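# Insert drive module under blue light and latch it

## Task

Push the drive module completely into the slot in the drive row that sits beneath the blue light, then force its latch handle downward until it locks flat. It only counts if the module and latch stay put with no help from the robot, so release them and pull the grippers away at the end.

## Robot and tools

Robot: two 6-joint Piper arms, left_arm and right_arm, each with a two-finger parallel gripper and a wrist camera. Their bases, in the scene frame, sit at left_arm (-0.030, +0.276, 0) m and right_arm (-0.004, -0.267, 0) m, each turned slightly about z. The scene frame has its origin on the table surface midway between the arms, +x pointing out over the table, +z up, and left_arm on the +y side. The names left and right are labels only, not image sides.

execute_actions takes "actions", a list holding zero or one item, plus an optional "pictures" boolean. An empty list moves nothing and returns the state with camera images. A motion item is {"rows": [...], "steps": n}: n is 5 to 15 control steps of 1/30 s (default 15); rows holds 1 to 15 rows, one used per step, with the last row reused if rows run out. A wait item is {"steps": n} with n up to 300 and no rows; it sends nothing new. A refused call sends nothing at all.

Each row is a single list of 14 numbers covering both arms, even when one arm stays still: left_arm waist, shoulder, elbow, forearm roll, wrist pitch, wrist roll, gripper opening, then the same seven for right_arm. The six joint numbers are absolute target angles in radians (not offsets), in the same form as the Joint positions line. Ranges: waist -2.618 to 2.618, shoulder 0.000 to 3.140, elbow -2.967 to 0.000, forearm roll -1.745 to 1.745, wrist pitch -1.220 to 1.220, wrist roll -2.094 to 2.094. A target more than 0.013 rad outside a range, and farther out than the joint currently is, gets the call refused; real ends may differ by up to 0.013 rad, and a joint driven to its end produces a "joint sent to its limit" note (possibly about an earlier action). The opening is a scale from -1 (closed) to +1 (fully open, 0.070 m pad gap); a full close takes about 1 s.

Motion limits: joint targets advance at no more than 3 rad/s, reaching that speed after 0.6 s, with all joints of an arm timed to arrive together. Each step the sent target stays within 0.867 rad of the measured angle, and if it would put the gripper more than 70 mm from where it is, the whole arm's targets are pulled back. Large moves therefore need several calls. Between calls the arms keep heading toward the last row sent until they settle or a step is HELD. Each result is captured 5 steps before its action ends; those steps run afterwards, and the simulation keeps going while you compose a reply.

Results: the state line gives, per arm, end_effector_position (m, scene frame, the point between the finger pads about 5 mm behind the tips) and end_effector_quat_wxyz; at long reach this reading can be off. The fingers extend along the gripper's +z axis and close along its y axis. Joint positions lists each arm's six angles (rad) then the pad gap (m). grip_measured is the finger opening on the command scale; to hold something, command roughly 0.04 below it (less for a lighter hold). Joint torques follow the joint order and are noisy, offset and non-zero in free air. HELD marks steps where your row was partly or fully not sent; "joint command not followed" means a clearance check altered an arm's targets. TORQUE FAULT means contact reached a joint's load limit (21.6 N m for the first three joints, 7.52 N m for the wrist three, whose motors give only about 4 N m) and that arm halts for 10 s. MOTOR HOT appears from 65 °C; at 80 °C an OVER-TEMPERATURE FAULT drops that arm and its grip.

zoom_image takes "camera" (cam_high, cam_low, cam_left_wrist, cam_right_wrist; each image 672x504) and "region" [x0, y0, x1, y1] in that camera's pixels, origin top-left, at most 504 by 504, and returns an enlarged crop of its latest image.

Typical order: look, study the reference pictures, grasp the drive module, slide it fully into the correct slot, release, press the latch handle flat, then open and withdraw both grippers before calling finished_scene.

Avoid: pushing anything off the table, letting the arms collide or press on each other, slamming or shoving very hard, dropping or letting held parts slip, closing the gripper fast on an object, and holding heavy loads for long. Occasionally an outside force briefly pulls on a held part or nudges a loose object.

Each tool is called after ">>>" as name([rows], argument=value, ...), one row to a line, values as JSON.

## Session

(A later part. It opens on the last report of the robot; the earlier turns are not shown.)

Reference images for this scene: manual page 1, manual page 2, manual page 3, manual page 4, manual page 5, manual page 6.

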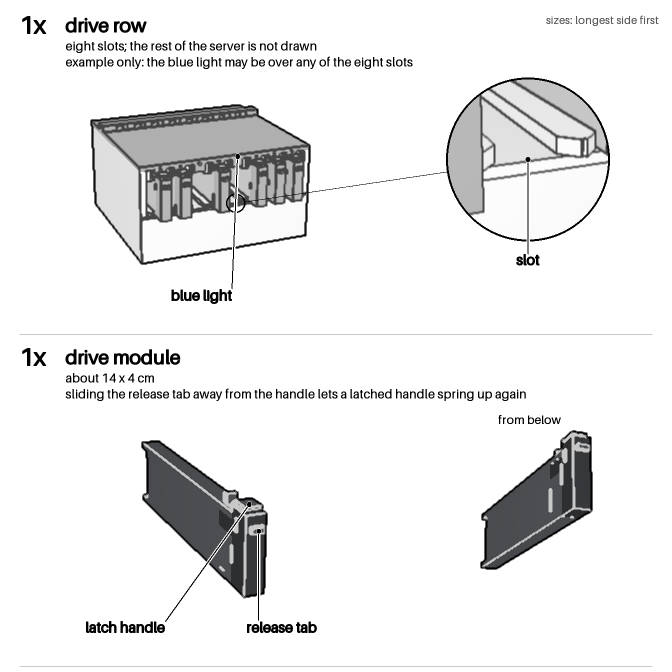

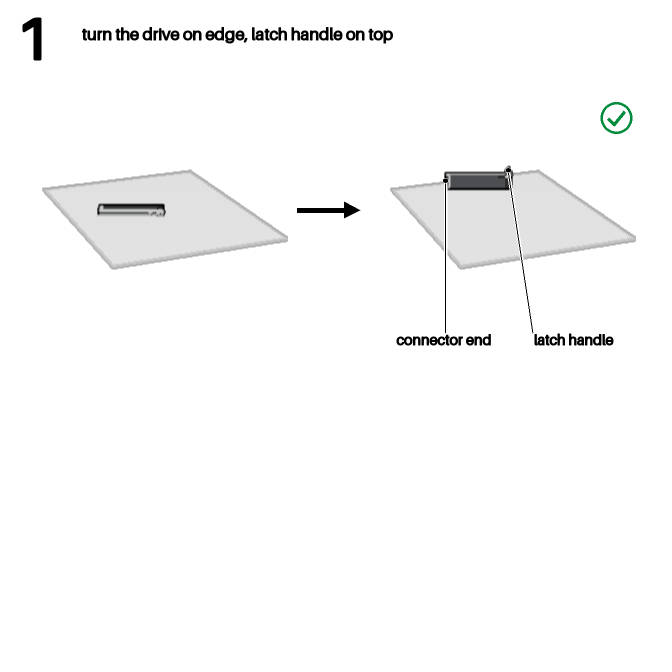

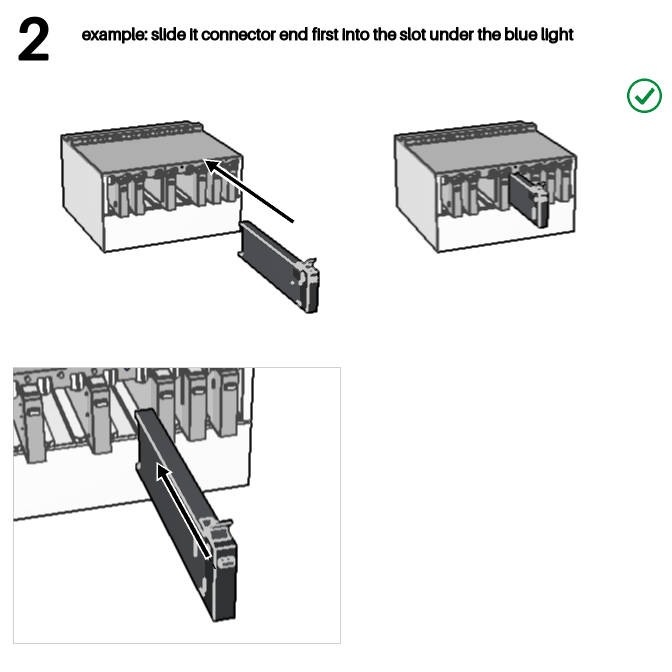

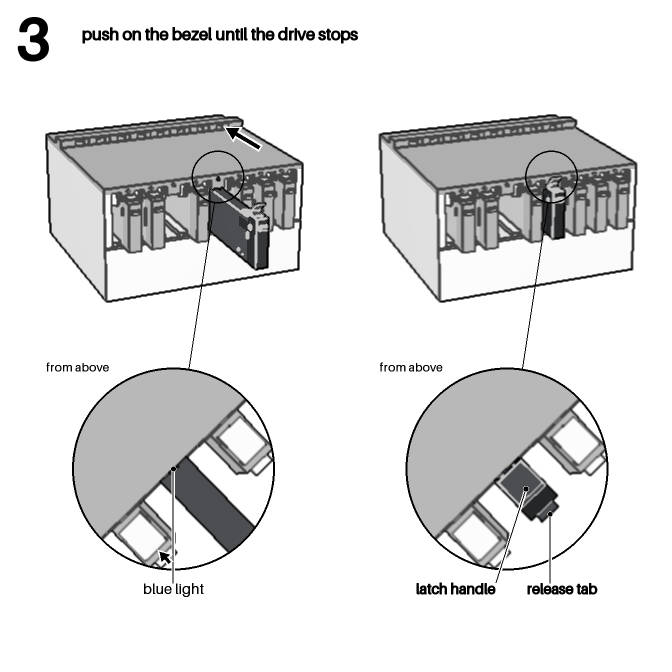

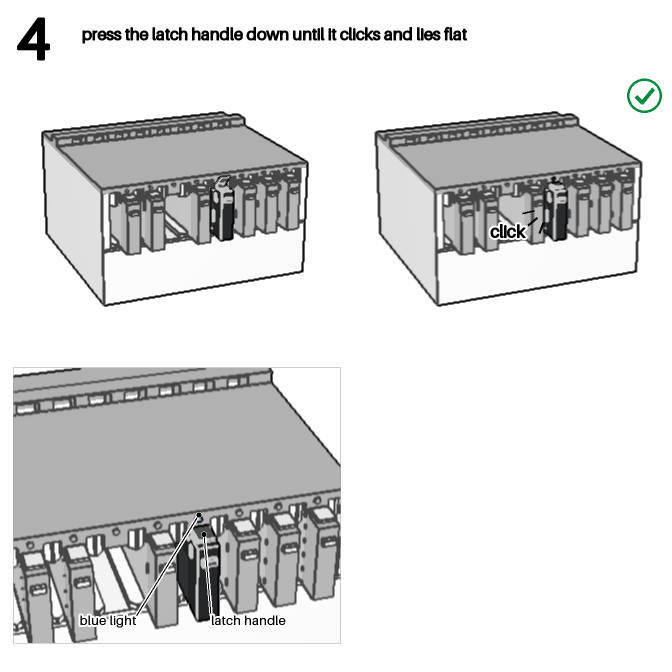

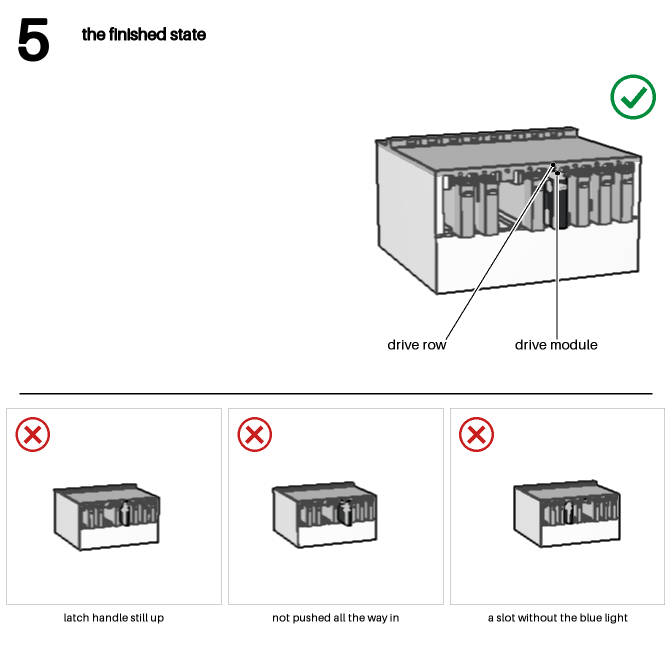

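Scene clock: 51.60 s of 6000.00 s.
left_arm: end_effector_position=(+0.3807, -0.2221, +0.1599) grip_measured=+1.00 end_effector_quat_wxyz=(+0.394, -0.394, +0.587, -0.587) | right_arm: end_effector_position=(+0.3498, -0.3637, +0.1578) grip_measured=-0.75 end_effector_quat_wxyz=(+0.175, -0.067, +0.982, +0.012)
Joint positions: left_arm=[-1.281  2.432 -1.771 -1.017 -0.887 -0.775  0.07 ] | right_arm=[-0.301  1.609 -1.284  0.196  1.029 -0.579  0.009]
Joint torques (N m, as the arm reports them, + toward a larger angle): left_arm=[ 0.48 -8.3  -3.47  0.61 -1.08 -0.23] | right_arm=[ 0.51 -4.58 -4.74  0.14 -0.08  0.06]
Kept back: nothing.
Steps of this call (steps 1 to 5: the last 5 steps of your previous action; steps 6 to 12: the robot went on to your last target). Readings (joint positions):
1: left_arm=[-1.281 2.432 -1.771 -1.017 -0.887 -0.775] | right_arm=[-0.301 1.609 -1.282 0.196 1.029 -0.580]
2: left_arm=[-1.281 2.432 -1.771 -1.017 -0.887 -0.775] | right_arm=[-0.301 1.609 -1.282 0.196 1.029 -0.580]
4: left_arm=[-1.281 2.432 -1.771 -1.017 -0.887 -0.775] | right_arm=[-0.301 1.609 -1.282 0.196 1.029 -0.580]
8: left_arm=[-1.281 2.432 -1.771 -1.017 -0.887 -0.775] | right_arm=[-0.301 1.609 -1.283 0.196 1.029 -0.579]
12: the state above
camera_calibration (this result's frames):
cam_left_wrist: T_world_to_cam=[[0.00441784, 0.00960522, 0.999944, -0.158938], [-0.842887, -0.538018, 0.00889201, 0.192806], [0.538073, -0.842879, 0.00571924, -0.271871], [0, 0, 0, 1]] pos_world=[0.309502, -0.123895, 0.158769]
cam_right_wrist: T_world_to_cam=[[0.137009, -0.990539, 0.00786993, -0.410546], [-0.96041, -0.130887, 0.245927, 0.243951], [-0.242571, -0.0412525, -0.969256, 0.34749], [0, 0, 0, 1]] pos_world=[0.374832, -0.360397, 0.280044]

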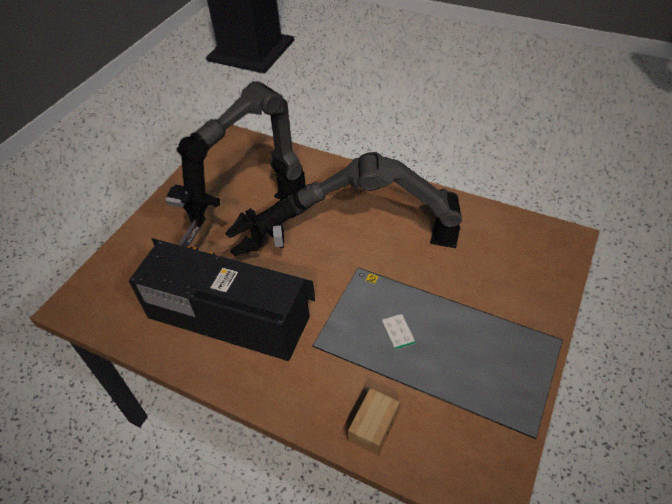

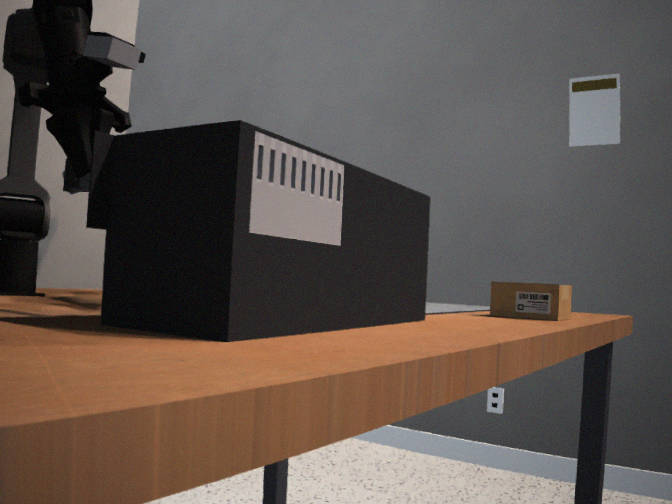

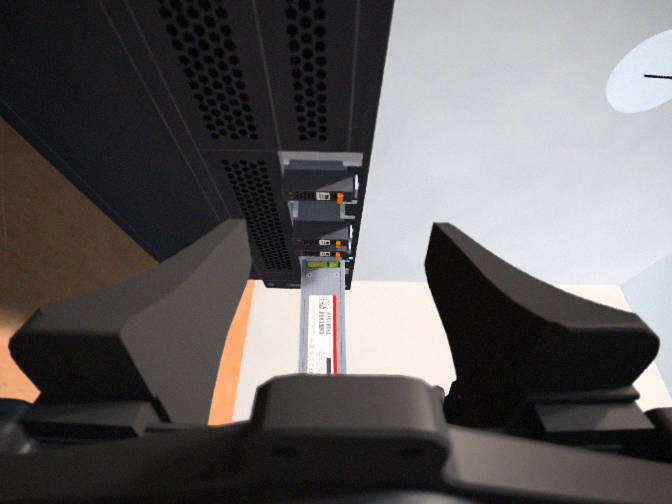

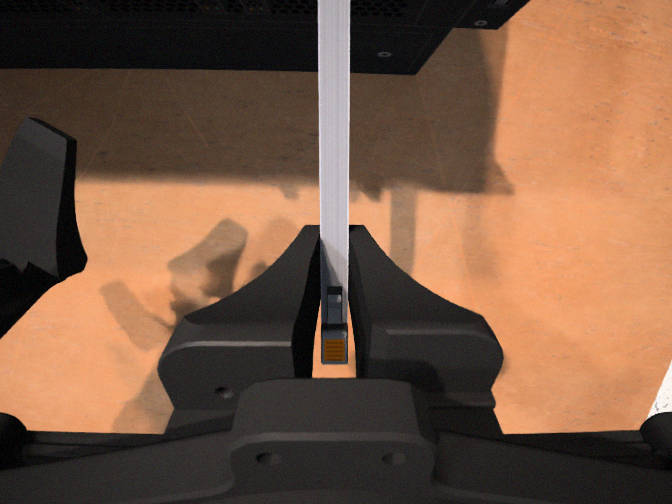

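>>> execute_actions([
  {"rows": [[-1.281,2.432,-1.771,-1.017,-0.887,-0.7745,1,-0.3091,1.6101,-1.2835,0.1955,1.0286,-0.5793,-1],[-1.281,2.432,-1.771,-1.017,-0.887,-0.7745,1,-0.3091,1.6101,-1.2835,0.1955,1.0286,-0.5793,-1],[-1.281,2.432,-1.771,-1.017,-0.887,-0.7745,1,-0.3091,1.6101,-1.2835,0.1955,1.0286,-0.5793,-1],[-1.281,2.432,-1.771,-1.017,-0.887,-0.7745,1,-0.3091,1.6101,-1.2835,0.1955,1.0286,-0.5793,-1],[-1.281,2.432,-1.771,-1.017,-0.887,-0.7745,1,-0.3091,1.6101,-1.2835,0.1955,1.0286,-0.5793,-1],[-1.281,2.432,-1.771,-1.017,-0.887,-0.7745,1,-0.3076,1.6132,-1.2874,0.1949,1.0291,-0.5775,-1],[-1.281,2.432,-1.771,-1.017,-0.887,-0.7745,1,-0.3061,1.6163,-1.2912,0.1943,1.0295,-0.5756,-1],[-1.281,2.432,-1.771,-1.017,-0.887,-0.7745,1,-0.3046,1.6194,-1.2951,0.1937,1.03,-0.5738,-1],[-1.281,2.432,-1.771,-1.017,-0.887,-0.7745,1,-0.3031,1.6225,-1.2989,0.1931,1.0304,-0.5719,-1],[-1.281,2.432,-1.771,-1.017,-0.887,-0.7745,1,-0.3016,1.6256,-1.3028,0.1925,1.0309,-0.5701,-1],[-1.281,2.432,-1.771,-1.017,-0.887,-0.7745,1,-0.3001,1.6287,-1.3066,0.1919,1.0314,-0.5682,-1],[-1.281,2.432,-1.771,-1.017,-0.887,-0.7745,1,-0.2986,1.6318,-1.3105,0.1913,1.0318,-0.5664,-1],[-1.281,2.432,-1.771,-1.017,-0.887,-0.7745,1,-0.2971,1.6349,-1.3143,0.1907,1.0323,-0.5645,-1],[-1.281,2.432,-1.771,-1.017,-0.887,-0.7745,1,-0.2956,1.638,-1.3182,0.1901,1.0327,-0.5627,-1],[-1.281,2.432,-1.771,-1.017,-0.887,-0.7745,1,-0.2941,1.6411,-1.322,0.1895,1.0332,-0.5608,-1]], "steps": 15},
])

>>> execute_actions([
  {"steps": 9},
])

Scene clock: 52.87 s of 6000.00 s.
left_arm: end_effector_position=(+0.3807, -0.2221, +0.1599) grip_measured=+1.00 end_effector_quat_wxyz=(+0.394, -0.394, +0.587, -0.587) | right_arm: end_effector_position=(+0.3532, -0.3665, +0.1574) grip_measured=-0.75 end_effector_quat_wxyz=(+0.175, -0.062, +0.983, +0.011)
Joint positions: left_arm=[-1.281  2.432 -1.771 -1.017 -0.887 -0.775  0.07 ] | right_arm=[-0.303  1.623 -1.299  0.193  1.03  -0.572  0.009]
Joint torques (N m, as the arm reports them, + toward a larger angle): left_arm=[ 0.18 -8.41 -3.38  0.63 -1.08 -0.23] | right_arm=[ 0.17 -5.   -4.96 -0.02 -0.02  0.07]
Steps of this call (steps 1 to 15: the robot went on to your last target; steps 16 to 28: nothing new was sent; steps 29 to 38: the first 10 steps of this action). Readings (joint positions):
29: left_arm=[-1.281 2.432 -1.771 -1.017 -0.887 -0.775] | right_arm=[-0.301 1.610 -1.284 0.196 1.029 -0.579]
30: left_arm=[-1.281 2.432 -1.771 -1.017 -0.887 -0.775] | right_arm=[-0.303 1.610 -1.284 0.196 1.029 -0.579]
32: left_arm=[-1.281 2.432 -1.771 -1.017 -0.887 -0.775] | right_arm=[-0.309 1.610 -1.284 0.195 1.029 -0.579]
36: left_arm=[-1.281 2.432 -1.771 -1.017 -0.887 -0.775] | right_arm=[-0.307 1.616 -1.291 0.194 1.030 -0.576]
38: the state above

Scene clock: 53.17 s of 6000.00 s.
left_arm: end_effector_position=(+0.3807, -0.2221, +0.1599) grip_measured=+1.00 end_effector_quat_wxyz=(+0.394, -0.394, +0.587, -0.587) | right_arm: end_effector_position=(+0.3566, -0.3660, +0.1565) grip_measured=-0.75 end_effector_quat_wxyz=(+0.170, -0.063, +0.983, +0.012)
Joint positions: left_arm=[-1.281  2.432 -1.771 -1.017 -0.887 -0.775  0.07 ] | right_arm=[-0.295  1.641 -1.32   0.185  1.042 -0.56   0.009]
Joint torques (N m, as the arm reports them, + toward a larger angle): left_arm=[ 0.46 -8.58 -3.5   0.63 -1.07 -0.23] | right_arm=[ 2.43 -4.47 -5.87  1.07 -2.04 -0.06]
Kept back: nothing.
Steps of this call (steps 1 to 5: the last 5 steps of your previous action; steps 6 to 9: the robot went on to your last target). Readings (joint positions):
1: left_arm=[-1.281 2.432 -1.771 -1.017 -0.887 -0.775] | right_arm=[-0.302 1.626 -1.303 0.193 1.030 -0.570]
2: left_arm=[-1.281 2.432 -1.771 -1.017 -0.887 -0.775] | right_arm=[-0.300 1.629 -1.307 0.192 1.031 -0.568]
4: left_arm=[-1.281 2.432 -1.771 -1.017 -0.887 -0.775] | right_arm=[-0.298 1.635 -1.314 0.189 1.035 -0.564]
8: left_arm=[-1.281 2.432 -1.771 -1.017 -0.887 -0.775] | right_arm=[-0.295 1.641 -1.320 0.185 1.042 -0.560]
9: the state above

Blocked; straight back, and check scene 2's instructions.

>>> execute_actions([
  {"rows": [[-1.281,2.432,-1.771,-1.017,-0.887,-0.7745,1,-0.3091,1.6101,-1.2835,0.1955,1.0286,-0.5793,-1]], "steps": 15},
])

>>> show_instructions()

Scene clock: 55.90 s of 6000.00 s.
left_arm: end_effector_position=(+0.3807, -0.2221, +0.1599) grip_measured=+1.00 end_effector_quat_wxyz=(+0.394, -0.394, +0.587, -0.587) | right_arm: end_effector_position=(+0.3533, -0.3660, +0.1605) grip_measured=-0.75 end_effector_quat_wxyz=(+0.184, -0.063, +0.981, +0.010)
Joint positions: left_arm=[-1.281  2.432 -1.771 -1.017 -0.887 -0.775  0.07 ] | right_arm=[-0.306  1.609 -1.289  0.203  1.017 -0.581  0.009]
Joint torques (N m, as the arm reports them, + toward a larger angle): left_arm=[ 0.45 -8.33 -3.46  0.61 -1.08 -0.22] | right_arm=[-0.98 -5.16 -3.32  0.03 -0.17  0.07]
Steps of this call (steps 1 to 30: the robot went on to your last target; steps 31 to 72: nothing new was sent; steps 73 to 82: the first 10 steps of this action). Readings (joint positions):
73: left_arm=[-1.281 2.432 -1.771 -1.017 -0.887 -0.775] | right_arm=[-0.294 1.641 -1.322 0.189 1.044 -0.561]
74: left_arm=[-1.281 2.432 -1.771 -1.017 -0.887 -0.775] | right_arm=[-0.295 1.640 -1.321 0.190 1.044 -0.562]
76: left_arm=[-1.281 2.432 -1.771 -1.017 -0.887 -0.775] | right_arm=[-0.301 1.623 -1.302 0.201 1.021 -0.574]
80: left_arm=[-1.281 2.432 -1.771 -1.017 -0.887 -0.775] | right_arm=[-0.305 1.609 -1.291 0.206 1.011 -0.582]
82: the state above

Reference images for this scene: manual page 1, manual page 2, manual page 3, manual page 4, manual page 5, manual page 6.

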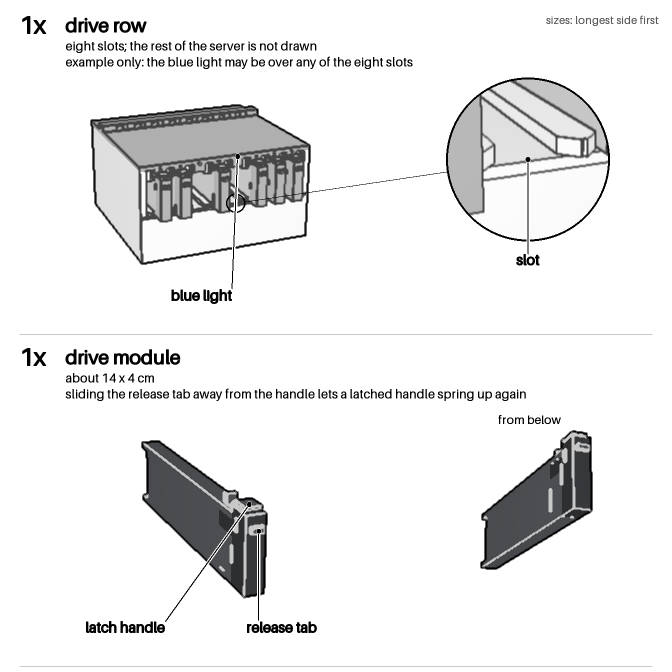

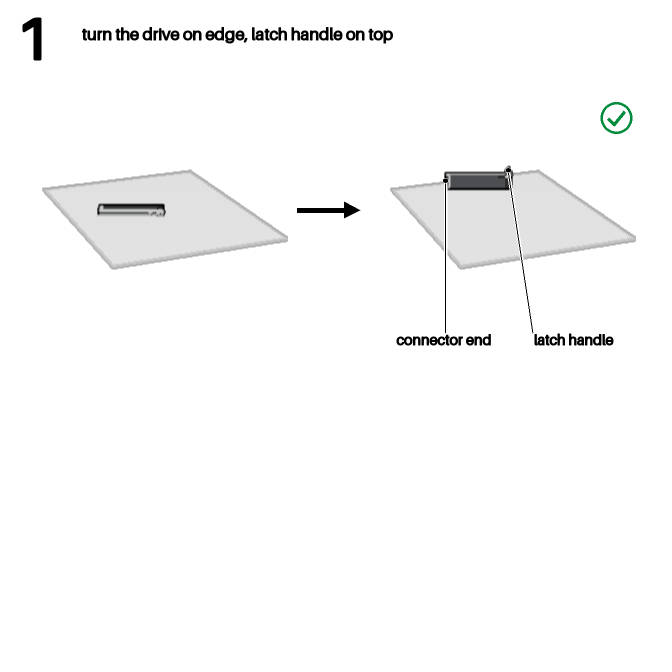

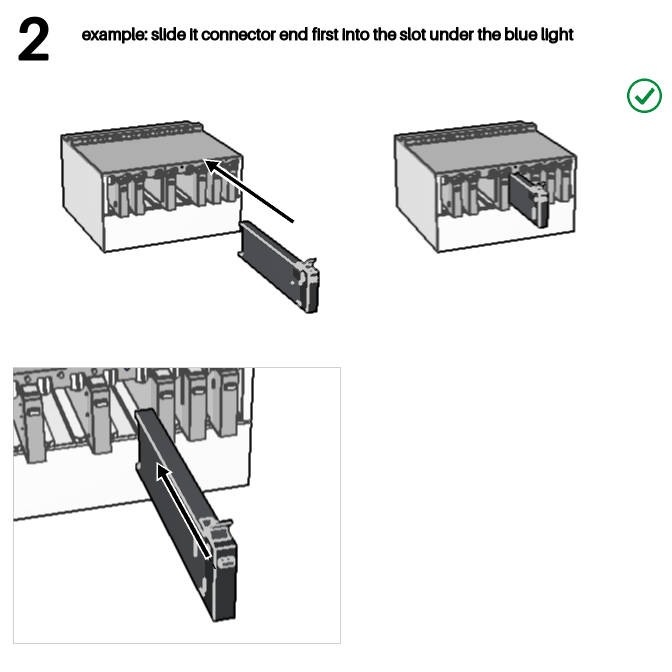

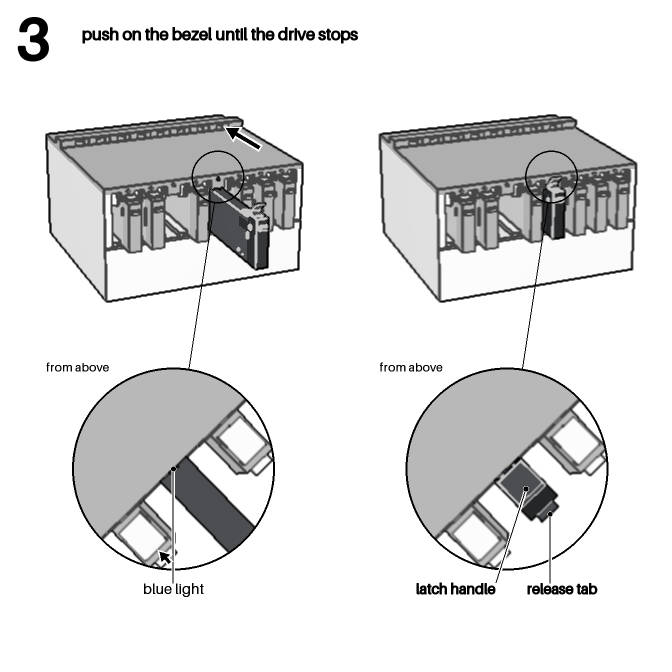

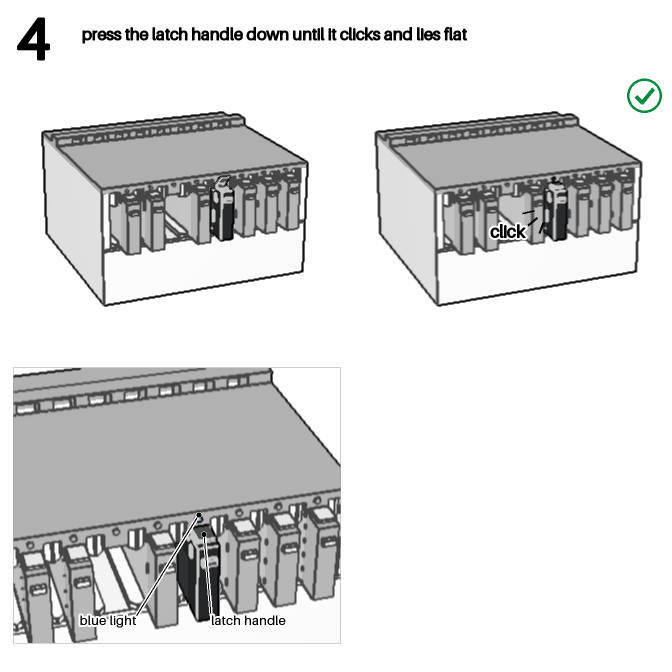

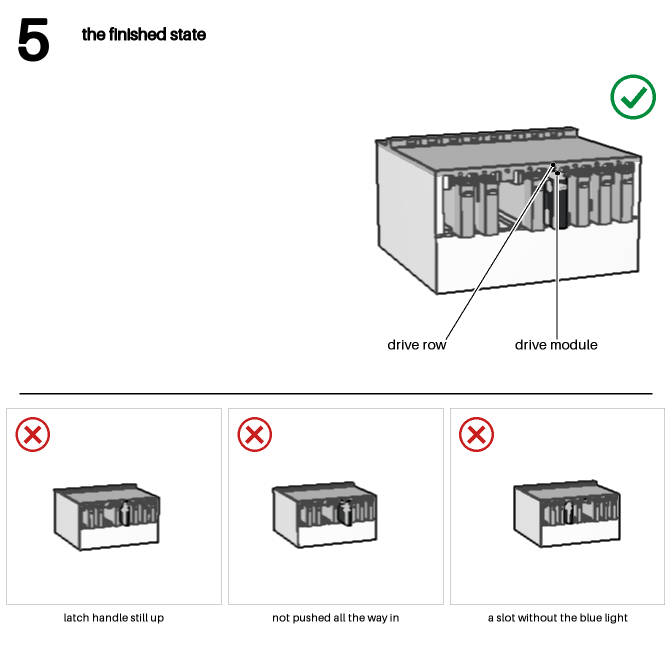

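>>> execute_actions([
  {"rows": [[-1.096,2.11,-1.954,0,0.082,0,1,-0.3091,1.6101,-1.2835,0.1955,1.0286,-0.5793,-1]], "steps": 15},
])

>>> execute_actions([
  {"steps": 30},
], pictures=true)

Scene clock: 56.87 s of 6000.00 s.
left_arm: end_effector_position=(+0.3754, -0.2559, +0.2211) grip_measured=+1.00 end_effector_quat_wxyz=(+0.428, -0.216, +0.655, -0.585) | right_arm: end_effector_position=(+0.3491, -0.3668, +0.1574) grip_measured=-0.75 end_effector_quat_wxyz=(+0.175, -0.063, +0.983, +0.011)
Joint positions: left_arm=[-1.232  2.347 -1.818 -0.778 -0.649 -0.57   0.07 ] | right_arm=[-0.309  1.61  -1.284  0.196  1.029 -0.579  0.009]
Joint torques (N m, as the arm reports them, + toward a larger angle): left_arm=[ 0.09 -8.39 -4.33  0.87 -0.4   0.21] | right_arm=[-0.92 -4.83 -3.14  0.02 -0.09  0.08]
Steps of this call (steps 1 to 5: the last 5 steps of your previous action; steps 6 to 19: the robot went on to your last target; steps 20 to 29: the first 10 steps of this action). Readings (joint positions):
20: left_arm=[-1.281 2.432 -1.771 -1.017 -0.887 -0.775] | right_arm=[-0.309 1.610 -1.284 0.196 1.028 -0.579]
21: left_arm=[-1.280 2.431 -1.771 -1.014 -0.885 -0.773] | right_arm=[-0.309 1.610 -1.284 0.196 1.028 -0.579]
23: left_arm=[-1.275 2.423 -1.774 -0.990 -0.860 -0.752] | right_arm=[-0.309 1.610 -1.284 0.196 1.029 -0.579]
27: left_arm=[-1.250 2.379 -1.800 -0.870 -0.741 -0.647] | right_arm=[-0.309 1.610 -1.284 0.196 1.029 -0.579]
29: the state above

Scene clock: 57.87 s of 6000.00 s.
left_arm: end_effector_position=(+0.3610, -0.2421, +0.3171) grip_measured=+1.00 end_effector_quat_wxyz=(+0.584, +0.338, +0.679, -0.291) | right_arm: end_effector_position=(+0.3491, -0.3668, +0.1573) grip_measured=-0.75 end_effector_quat_wxyz=(+0.175, -0.063, +0.983, +0.011)
Joint positions: left_arm=[-1.096  2.11  -1.954 -0.001  0.082  0.     0.07 ] | right_arm=[-0.309  1.61  -1.283  0.195  1.029 -0.579  0.009]
Joint torques (N m, as the arm reports them, + toward a larger angle): left_arm=[-0.38 -6.67 -4.37  0.07 -1.52 -0.26] | right_arm=[-0.99 -4.84 -3.21  0.03 -0.1   0.06]
Kept back: nothing.
Steps of this call (steps 1 to 5: the last 5 steps of your previous action; steps 6 to 30: the robot went on to your last target). Readings (joint positions):
1: left_arm=[-1.222 2.330 -1.828 -0.723 -0.598 -0.530] | right_arm=[-0.309 1.610 -1.284 0.196 1.029 -0.579]
2: left_arm=[-1.212 2.312 -1.838 -0.664 -0.543 -0.488] | right_arm=[-0.309 1.610 -1.284 0.196 1.029 -0.579]
4: left_arm=[-1.190 2.272 -1.861 -0.533 -0.419 -0.391] | right_arm=[-0.309 1.610 -1.284 0.196 1.029 -0.579]
8: left_arm=[-1.143 2.189 -1.909 -0.267 -0.170 -0.196] | right_arm=[-0.309 1.610 -1.284 0.196 1.029 -0.579]
30: the state above
camera_calibration (this result's frames):
cam_left_wrist: T_world_to_cam=[[-0.796651, -0.604331, 0.0114786, 0.138092], [-0.424803, 0.546279, -0.721888, 0.507326], [0.429988, -0.579969, -0.691915, 0.0448127], [0, 0, 0, 1]] pos_world=[0.306256, -0.167698, 0.395654]
cam_right_wrist: T_world_to_cam=[[0.128634, -0.991663, 0.00764393, -0.41088], [-0.961298, -0.122795, 0.246631, 0.246097], [-0.243636, -0.0390734, -0.969079, 0.347919], [0, 0, 0, 1]] pos_world=[0.374192, -0.363641, 0.279606]

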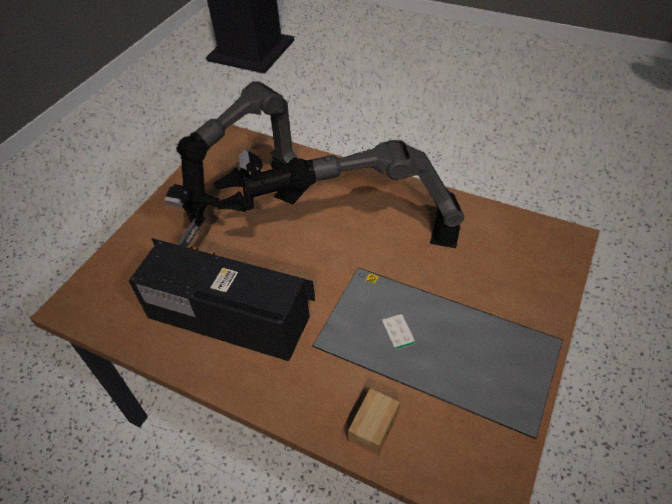

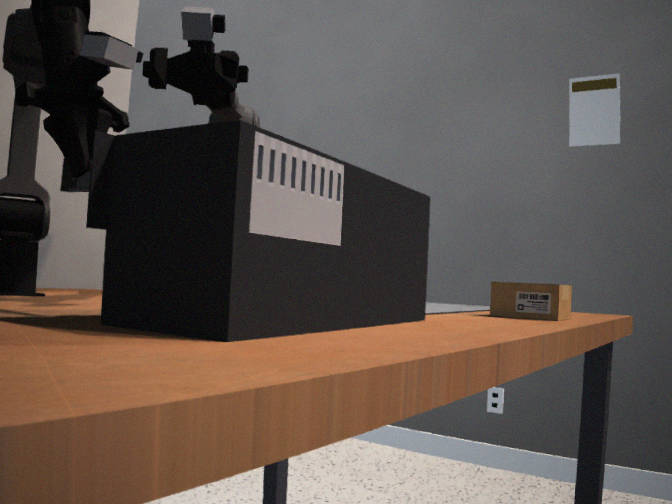

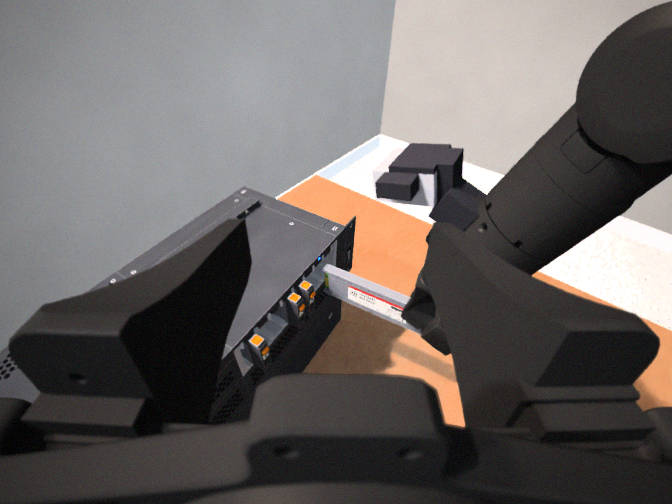

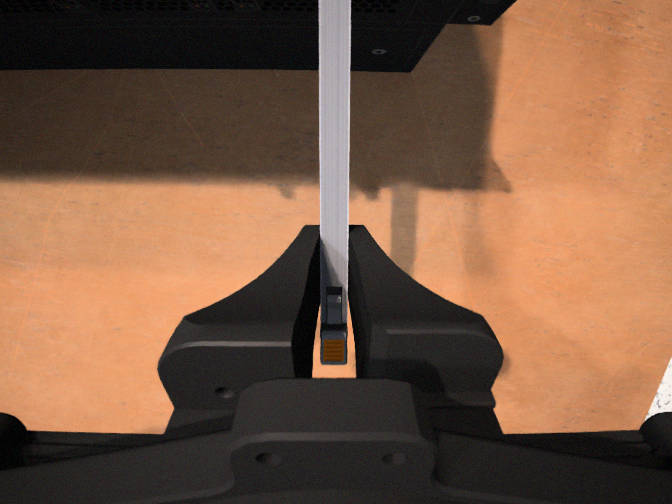

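>>> zoom_image(camera="cam_left_wrist", region=[270,230,370,330])

Region (270, 230, 370, 330) of cam_left_wrist's 672x504 image, scaled by 5.040, with more detail than that image has.

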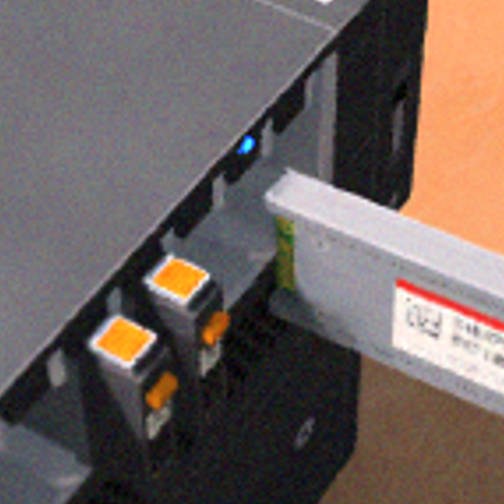

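>>> execute_actions([
  {"rows": [[-1.096,2.11,-1.954,0,0.082,0,1,-0.3091,1.6101,-1.2784,0.1955,1.023,-0.5793,-1],[-1.096,2.11,-1.954,0,0.082,0,1,-0.3091,1.6101,-1.2784,0.1955,1.023,-0.5793,-1],[-1.096,2.11,-1.954,0,0.082,0,1,-0.3061,1.6163,-1.2861,0.1943,1.0239,-0.5756,-1],[-1.096,2.11,-1.954,0,0.082,0,1,-0.3031,1.6225,-1.2938,0.1931,1.0248,-0.5719,-1],[-1.096,2.11,-1.954,0,0.082,0,1,-0.3001,1.6287,-1.3015,0.1919,1.0258,-0.5682,-1],[-1.096,2.11,-1.954,0,0.082,0,1,-0.2971,1.6349,-1.3092,0.1907,1.0267,-0.5645,-1],[-1.096,2.11,-1.954,0,0.082,0,1,-0.2956,1.638,-1.3131,0.1901,1.0271,-0.5627,-1],[-1.096,2.11,-1.954,0,0.082,0,1,-0.2956,1.638,-1.3131,0.1901,1.0271,-0.5627,-1],[-1.096,2.11,-1.954,0,0.082,0,1,-0.2956,1.638,-1.3131,0.1901,1.0271,-0.5627,-1],[-1.096,2.11,-1.954,0,0.082,0,1,-0.2956,1.638,-1.3131,0.1901,1.0271,-0.5627,-1],[-1.096,2.11,-1.954,0,0.082,0,1,-0.3031,1.6225,-1.2938,0.1931,1.0248,-0.5719,-1]], "steps": 15},
], pictures=true)

>>> zoom_image(camera="cam_left_wrist", region=[270,230,370,330])

Scene clock: 59.30 s of 6000.00 s.
left_arm: end_effector_position=(+0.3608, -0.2423, +0.3169) grip_measured=+1.00 end_effector_quat_wxyz=(+0.584, +0.338, +0.679, -0.291) | right_arm: end_effector_position=(+0.3581, -0.3660, +0.1556) grip_measured=-0.75 end_effector_quat_wxyz=(+0.174, -0.062, +0.983, +0.011)
Joint positions: left_arm=[-1.096  2.11  -1.954  0.     0.082  0.     0.07 ] | right_arm=[-0.296  1.64  -1.313  0.19   1.027 -0.562  0.009]
Joint torques (N m, as the arm reports them, + toward a larger angle): left_arm=[-0.38 -6.17 -3.92  0.08 -1.53 -0.31] | right_arm=[-0.01 -5.63 -4.29  0.02 -0.1  -0.09]
Steps of this call (steps 1 to 15: the robot went on to your last target; steps 16 to 33: nothing new was sent; steps 34 to 43: the first 10 steps of this action). Readings (joint positions):
34: left_arm=[-1.096 2.110 -1.954 0.000 0.082 0.000] | right_arm=[-0.309 1.610 -1.283 0.195 1.029 -0.579]
35: left_arm=[-1.096 2.110 -1.954 -0.000 0.082 0.000] | right_arm=[-0.309 1.610 -1.281 0.195 1.027 -0.579]
37: left_arm=[-1.096 2.110 -1.954 0.000 0.082 0.000] | right_arm=[-0.309 1.613 -1.279 0.195 1.024 -0.578]
41: left_arm=[-1.096 2.110 -1.954 0.000 0.082 0.000] | right_arm=[-0.296 1.639 -1.311 0.190 1.026 -0.562]
43: the state above
camera_calibration (this result's frames):
cam_left_wrist: T_world_to_cam=[[-0.79691, -0.603996, 0.0111068, 0.138124], [-0.424441, 0.546734, -0.721756, 0.507166], [0.429865, -0.579889, -0.692059, 0.044714], [0, 0, 0, 1]] pos_world=[0.306113, -0.16793, 0.395461]
cam_right_wrist: T_world_to_cam=[[0.126571, -0.991932, 0.00712312, -0.41059], [-0.961293, -0.120884, 0.247595, 0.25582], [-0.244736, -0.0381858, -0.968838, 0.349128], [0, 0, 0, 1]] pos_world=[0.383331, -0.363021, 0.277833]

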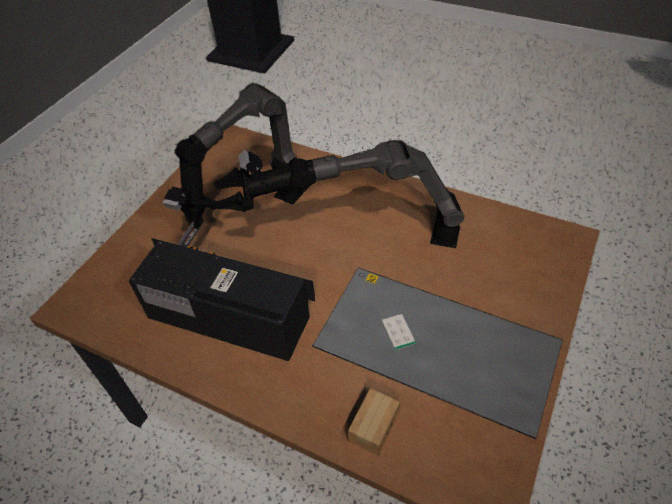

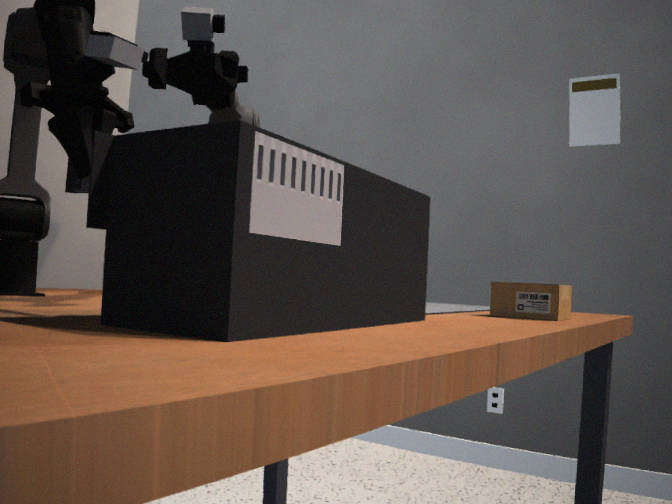

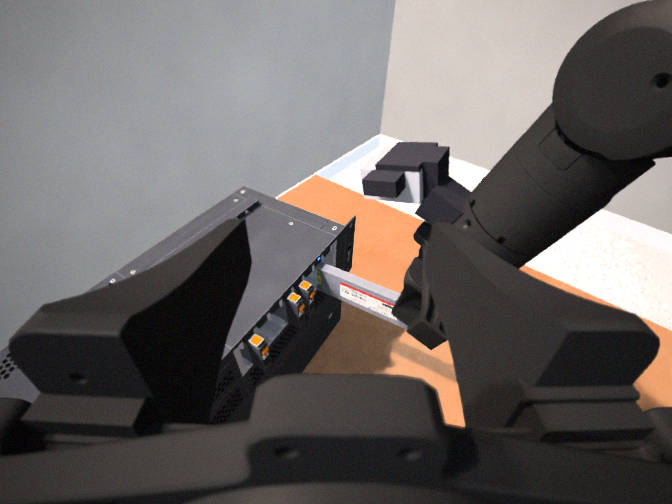

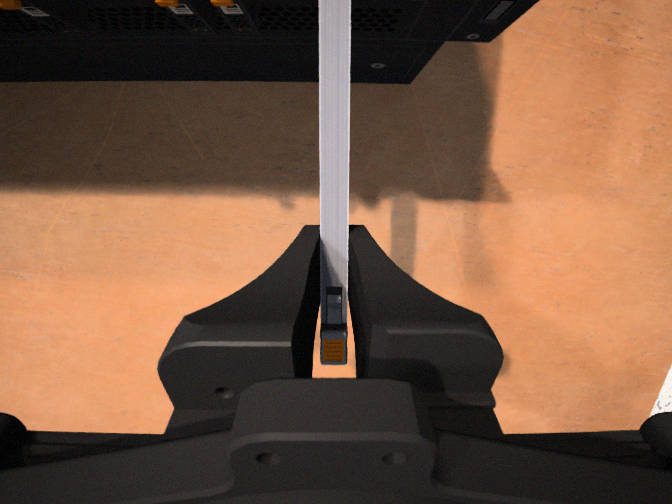

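Region (270, 230, 370, 330) of cam_left_wrist's 672x504 image, scaled by 5.040, with more detail than that image has.

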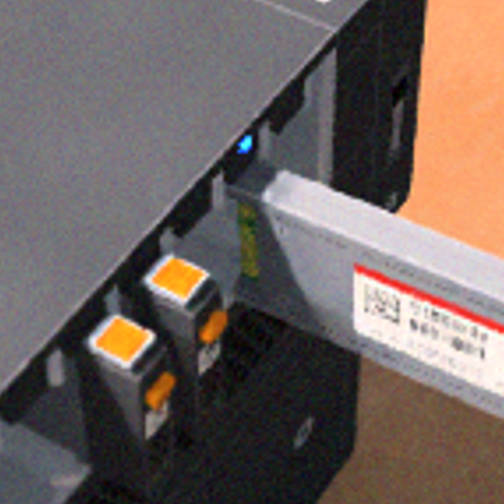

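>>> execute_actions([
  {"rows": [[-1.096,2.11,-1.954,0,0.082,0,1,-0.3001,1.6287,-1.3015,0.1919,1.0258,-0.5682,-1],[-1.096,2.11,-1.954,0,0.082,0,1,-0.2971,1.6349,-1.3092,0.1907,1.0267,-0.5645,-1],[-1.096,2.11,-1.954,0,0.082,0,1,-0.2941,1.6411,-1.3169,0.1895,1.0276,-0.5608,-1],[-1.096,2.11,-1.954,0,0.082,0,1,-0.2911,1.6473,-1.3246,0.1883,1.0285,-0.5571,-1],[-1.096,2.11,-1.954,0,0.082,0,1,-0.2881,1.6535,-1.3323,0.1871,1.0294,-0.5534,-1],[-1.096,2.11,-1.954,0,0.082,0,1,-0.2851,1.6597,-1.34,0.1859,1.0304,-0.5497,-1],[-1.096,2.11,-1.954,0,0.082,0,1,-0.2821,1.6659,-1.3477,0.1847,1.0313,-0.546,-1],[-1.096,2.11,-1.954,0,0.082,0,1,-0.2791,1.6721,-1.3554,0.1835,1.0322,-0.5423,-1]], "steps": 15},
])

Scene clock: 59.93 s of 6000.00 s.
left_arm: end_effector_position=(+0.3608, -0.2423, +0.3168) grip_measured=+1.00 end_effector_quat_wxyz=(+0.584, +0.338, +0.679, -0.291) | right_arm: end_effector_position=(+0.3693, -0.3645, +0.1562) grip_measured=-0.75 end_effector_quat_wxyz=(+0.175, -0.062, +0.983, +0.011)
Joint positions: left_arm=[-1.096  2.11  -1.954  0.     0.082 -0.     0.07 ] | right_arm=[-0.279  1.673 -1.356  0.184  1.032 -0.542  0.009]
Joint torques (N m, as the arm reports them, + toward a larger angle): left_arm=[-0.36 -6.42 -3.83  0.09 -1.54 -0.3 ] | right_arm=[-0.33 -6.37 -4.07  0.08 -0.1  -0.09]
Steps of this call (steps 1 to 5: the last 5 steps of your previous action; steps 6 to 9: the robot went on to your last target; steps 10 to 19: the first 10 steps of this action). Readings (joint positions):
10: left_arm=[-1.096 2.110 -1.954 0.000 0.082 -0.000] | right_arm=[-0.303 1.623 -1.294 0.192 1.025 -0.572]
11: left_arm=[-1.096 2.110 -1.954 0.000 0.082 -0.000] | right_arm=[-0.302 1.624 -1.296 0.192 1.025 -0.571]
13: left_arm=[-1.096 2.110 -1.954 0.000 0.082 -0.000] | right_arm=[-0.296 1.637 -1.313 0.191 1.026 -0.563]
17: left_arm=[-1.096 2.110 -1.954 0.000 0.082 -0.000] | right_arm=[-0.283 1.664 -1.345 0.186 1.030 -0.547]
19: the state above

>>> execute_actions([
  {"rows": [[-1.096,2.11,-1.954,0,0.082,0,1,-0.2731,1.6845,-1.3708,0.1811,1.034,-0.5349,-1],[-1.096,2.11,-1.954,0,0.082,0,1,-0.2671,1.6969,-1.3862,0.1787,1.0359,-0.5275,-1],[-1.096,2.11,-1.954,0,0.082,0,1,-0.2611,1.7093,-1.4016,0.1763,1.0377,-0.5201,-1],[-1.096,2.11,-1.954,0,0.082,0,1,-0.2551,1.7217,-1.417,0.1739,1.0396,-0.5127,-1],[-1.096,2.11,-1.954,0,0.082,0,1,-0.2501,1.7345,-1.4344,0.1712,1.0432,-0.5059,-1],[-1.096,2.11,-1.954,0,0.082,0,1,-0.2451,1.7473,-1.4518,0.1685,1.0468,-0.4991,-1],[-1.096,2.11,-1.954,0,0.082,0,1,-0.2401,1.7601,-1.4692,0.1658,1.0504,-0.4923,-1],[-1.096,2.11,-1.954,0,0.082,0,1,-0.2351,1.7729,-1.4866,0.1631,1.054,-0.4855,-1],[-1.096,2.11,-1.954,0,0.082,0,1,-0.2301,1.7857,-1.504,0.1604,1.0576,-0.4787,-1],[-1.096,2.11,-1.954,0,0.082,0,1,-0.2251,1.7985,-1.5214,0.1577,1.0612,-0.4719,-1]], "steps": 15},
])

>>> execute_actions([
  {"steps": 6},
], pictures=true)

Scene clock: 60.80 s of 6000.00 s.
left_arm: end_effector_position=(+0.3608, -0.2423, +0.3168) grip_measured=+1.00 end_effector_quat_wxyz=(+0.584, +0.338, +0.679, -0.291) | right_arm: end_effector_position=(+0.3980, -0.3609, +0.1542) grip_measured=-0.75 end_effector_quat_wxyz=(+0.170, -0.061, +0.983, +0.010)
Joint positions: left_arm=[-1.096  2.11  -1.954  0.     0.082 -0.     0.07 ] | right_arm=[-0.237  1.772 -1.482  0.16   1.06  -0.486  0.009]
Joint torques (N m, as the arm reports them, + toward a larger angle): left_arm=[-0.38 -6.24 -3.93  0.09 -1.54 -0.31] | right_arm=[ 3.24 -6.14 -6.9   0.96 -1.74 -0.01]
Steps of this call (steps 1 to 5: the last 5 steps of your previous action; steps 6 to 15: the robot went on to your last target; step 16: nothing new was sent; steps 17 to 26: the first 10 steps of this action). Readings (joint positions):
17: left_arm=[-1.096 2.110 -1.954 0.000 0.082 -0.000] | right_arm=[-0.279 1.673 -1.356 0.183 1.032 -0.542]
18: left_arm=[-1.096 2.110 -1.954 0.000 0.082 -0.000] | right_arm=[-0.278 1.674 -1.358 0.183 1.033 -0.541]
20: left_arm=[-1.096 2.110 -1.954 0.000 0.082 -0.000] | right_arm=[-0.270 1.691 -1.380 0.177 1.040 -0.530]
24: left_arm=[-1.096 2.110 -1.954 0.000 0.082 -0.000] | right_arm=[-0.248 1.745 -1.448 0.164 1.056 -0.499]
26: the state above

Scene clock: 61.00 s of 6000.00 s.
left_arm: end_effector_position=(+0.3608, -0.2423, +0.3168) grip_measured=+1.00 end_effector_quat_wxyz=(+0.584, +0.338, +0.679, -0.291) | right_arm: end_effector_position=(+0.4083, -0.3594, +0.1539) grip_measured=-0.75 end_effector_quat_wxyz=(+0.173, -0.061, +0.983, +0.010)
Joint positions: left_arm=[-1.096  2.11  -1.954  0.     0.082 -0.     0.07 ] | right_arm=[-0.225  1.802 -1.522  0.157  1.062 -0.471  0.009]
Joint torques (N m, as the arm reports them, + toward a larger angle): left_arm=[-0.43 -6.39 -3.98  0.1  -1.52 -0.32] | right_arm=[ 2.43 -8.14 -5.92  1.04 -1.72 -0.27]
Kept back: nothing.
Steps of this call (steps 1 to 5: the last 5 steps of your previous action; step 6: the robot went on to your last target). Readings (joint positions):
1: left_arm=[-1.096 2.110 -1.954 0.000 0.082 -0.000] | right_arm=[-0.232 1.785 -1.500 0.158 1.062 -0.479]
2: left_arm=[-1.096 2.110 -1.954 0.000 0.082 -0.000] | right_arm=[-0.228 1.796 -1.513 0.157 1.063 -0.474]
4: left_arm=[-1.096 2.110 -1.954 0.000 0.082 -0.000] | right_arm=[-0.225 1.802 -1.522 0.157 1.062 -0.471]
6: the state above
camera_calibration (this result's frames):
cam_left_wrist: T_world_to_cam=[[-0.79691, -0.603996, 0.0111065, 0.138124], [-0.424506, 0.546821, -0.721652, 0.507123], [0.429802, -0.579806, -0.692167, 0.0447445], [0, 0, 0, 1]] pos_world=[0.306118, -0.167936, 0.395403]
cam_right_wrist: T_world_to_cam=[[0.125, -0.992115, 0.0091343, -0.41007], [-0.960705, -0.118732, 0.250894, 0.305381], [-0.247831, -0.040137, -0.967972, 0.360508], [0, 0, 0, 1]] pos_world=[0.433985, -0.356109, 0.27609]

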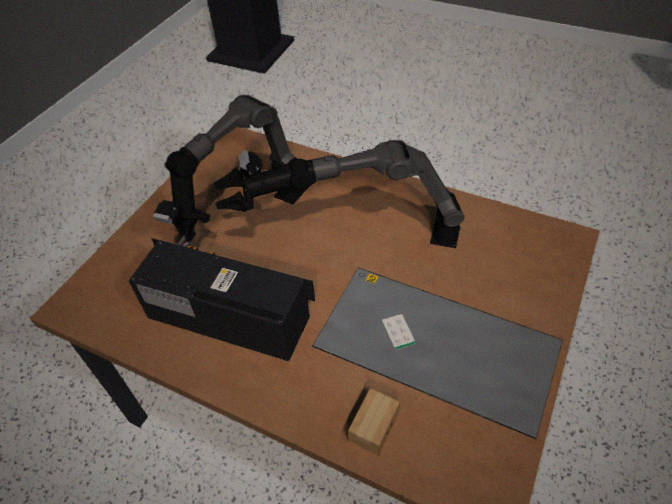

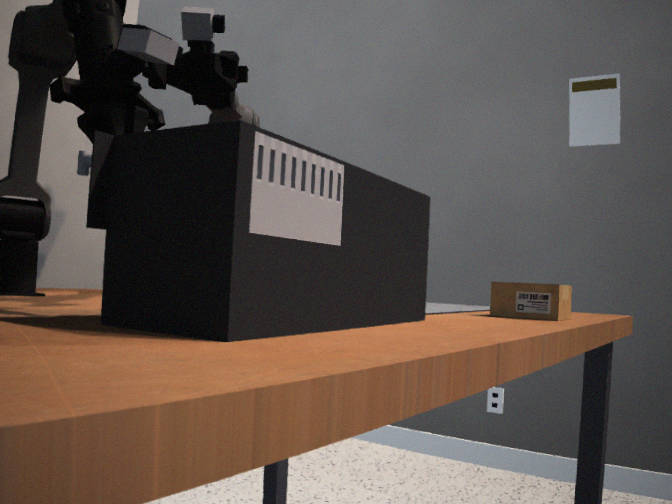

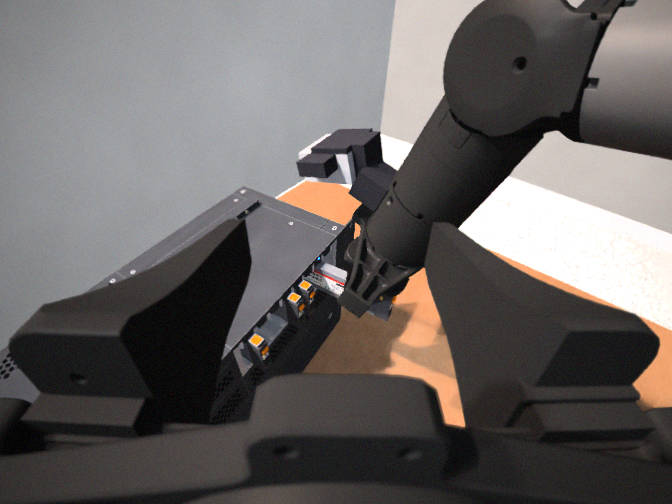

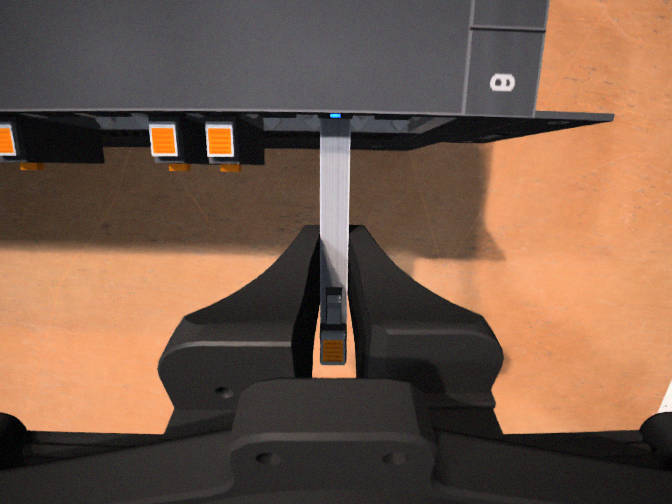

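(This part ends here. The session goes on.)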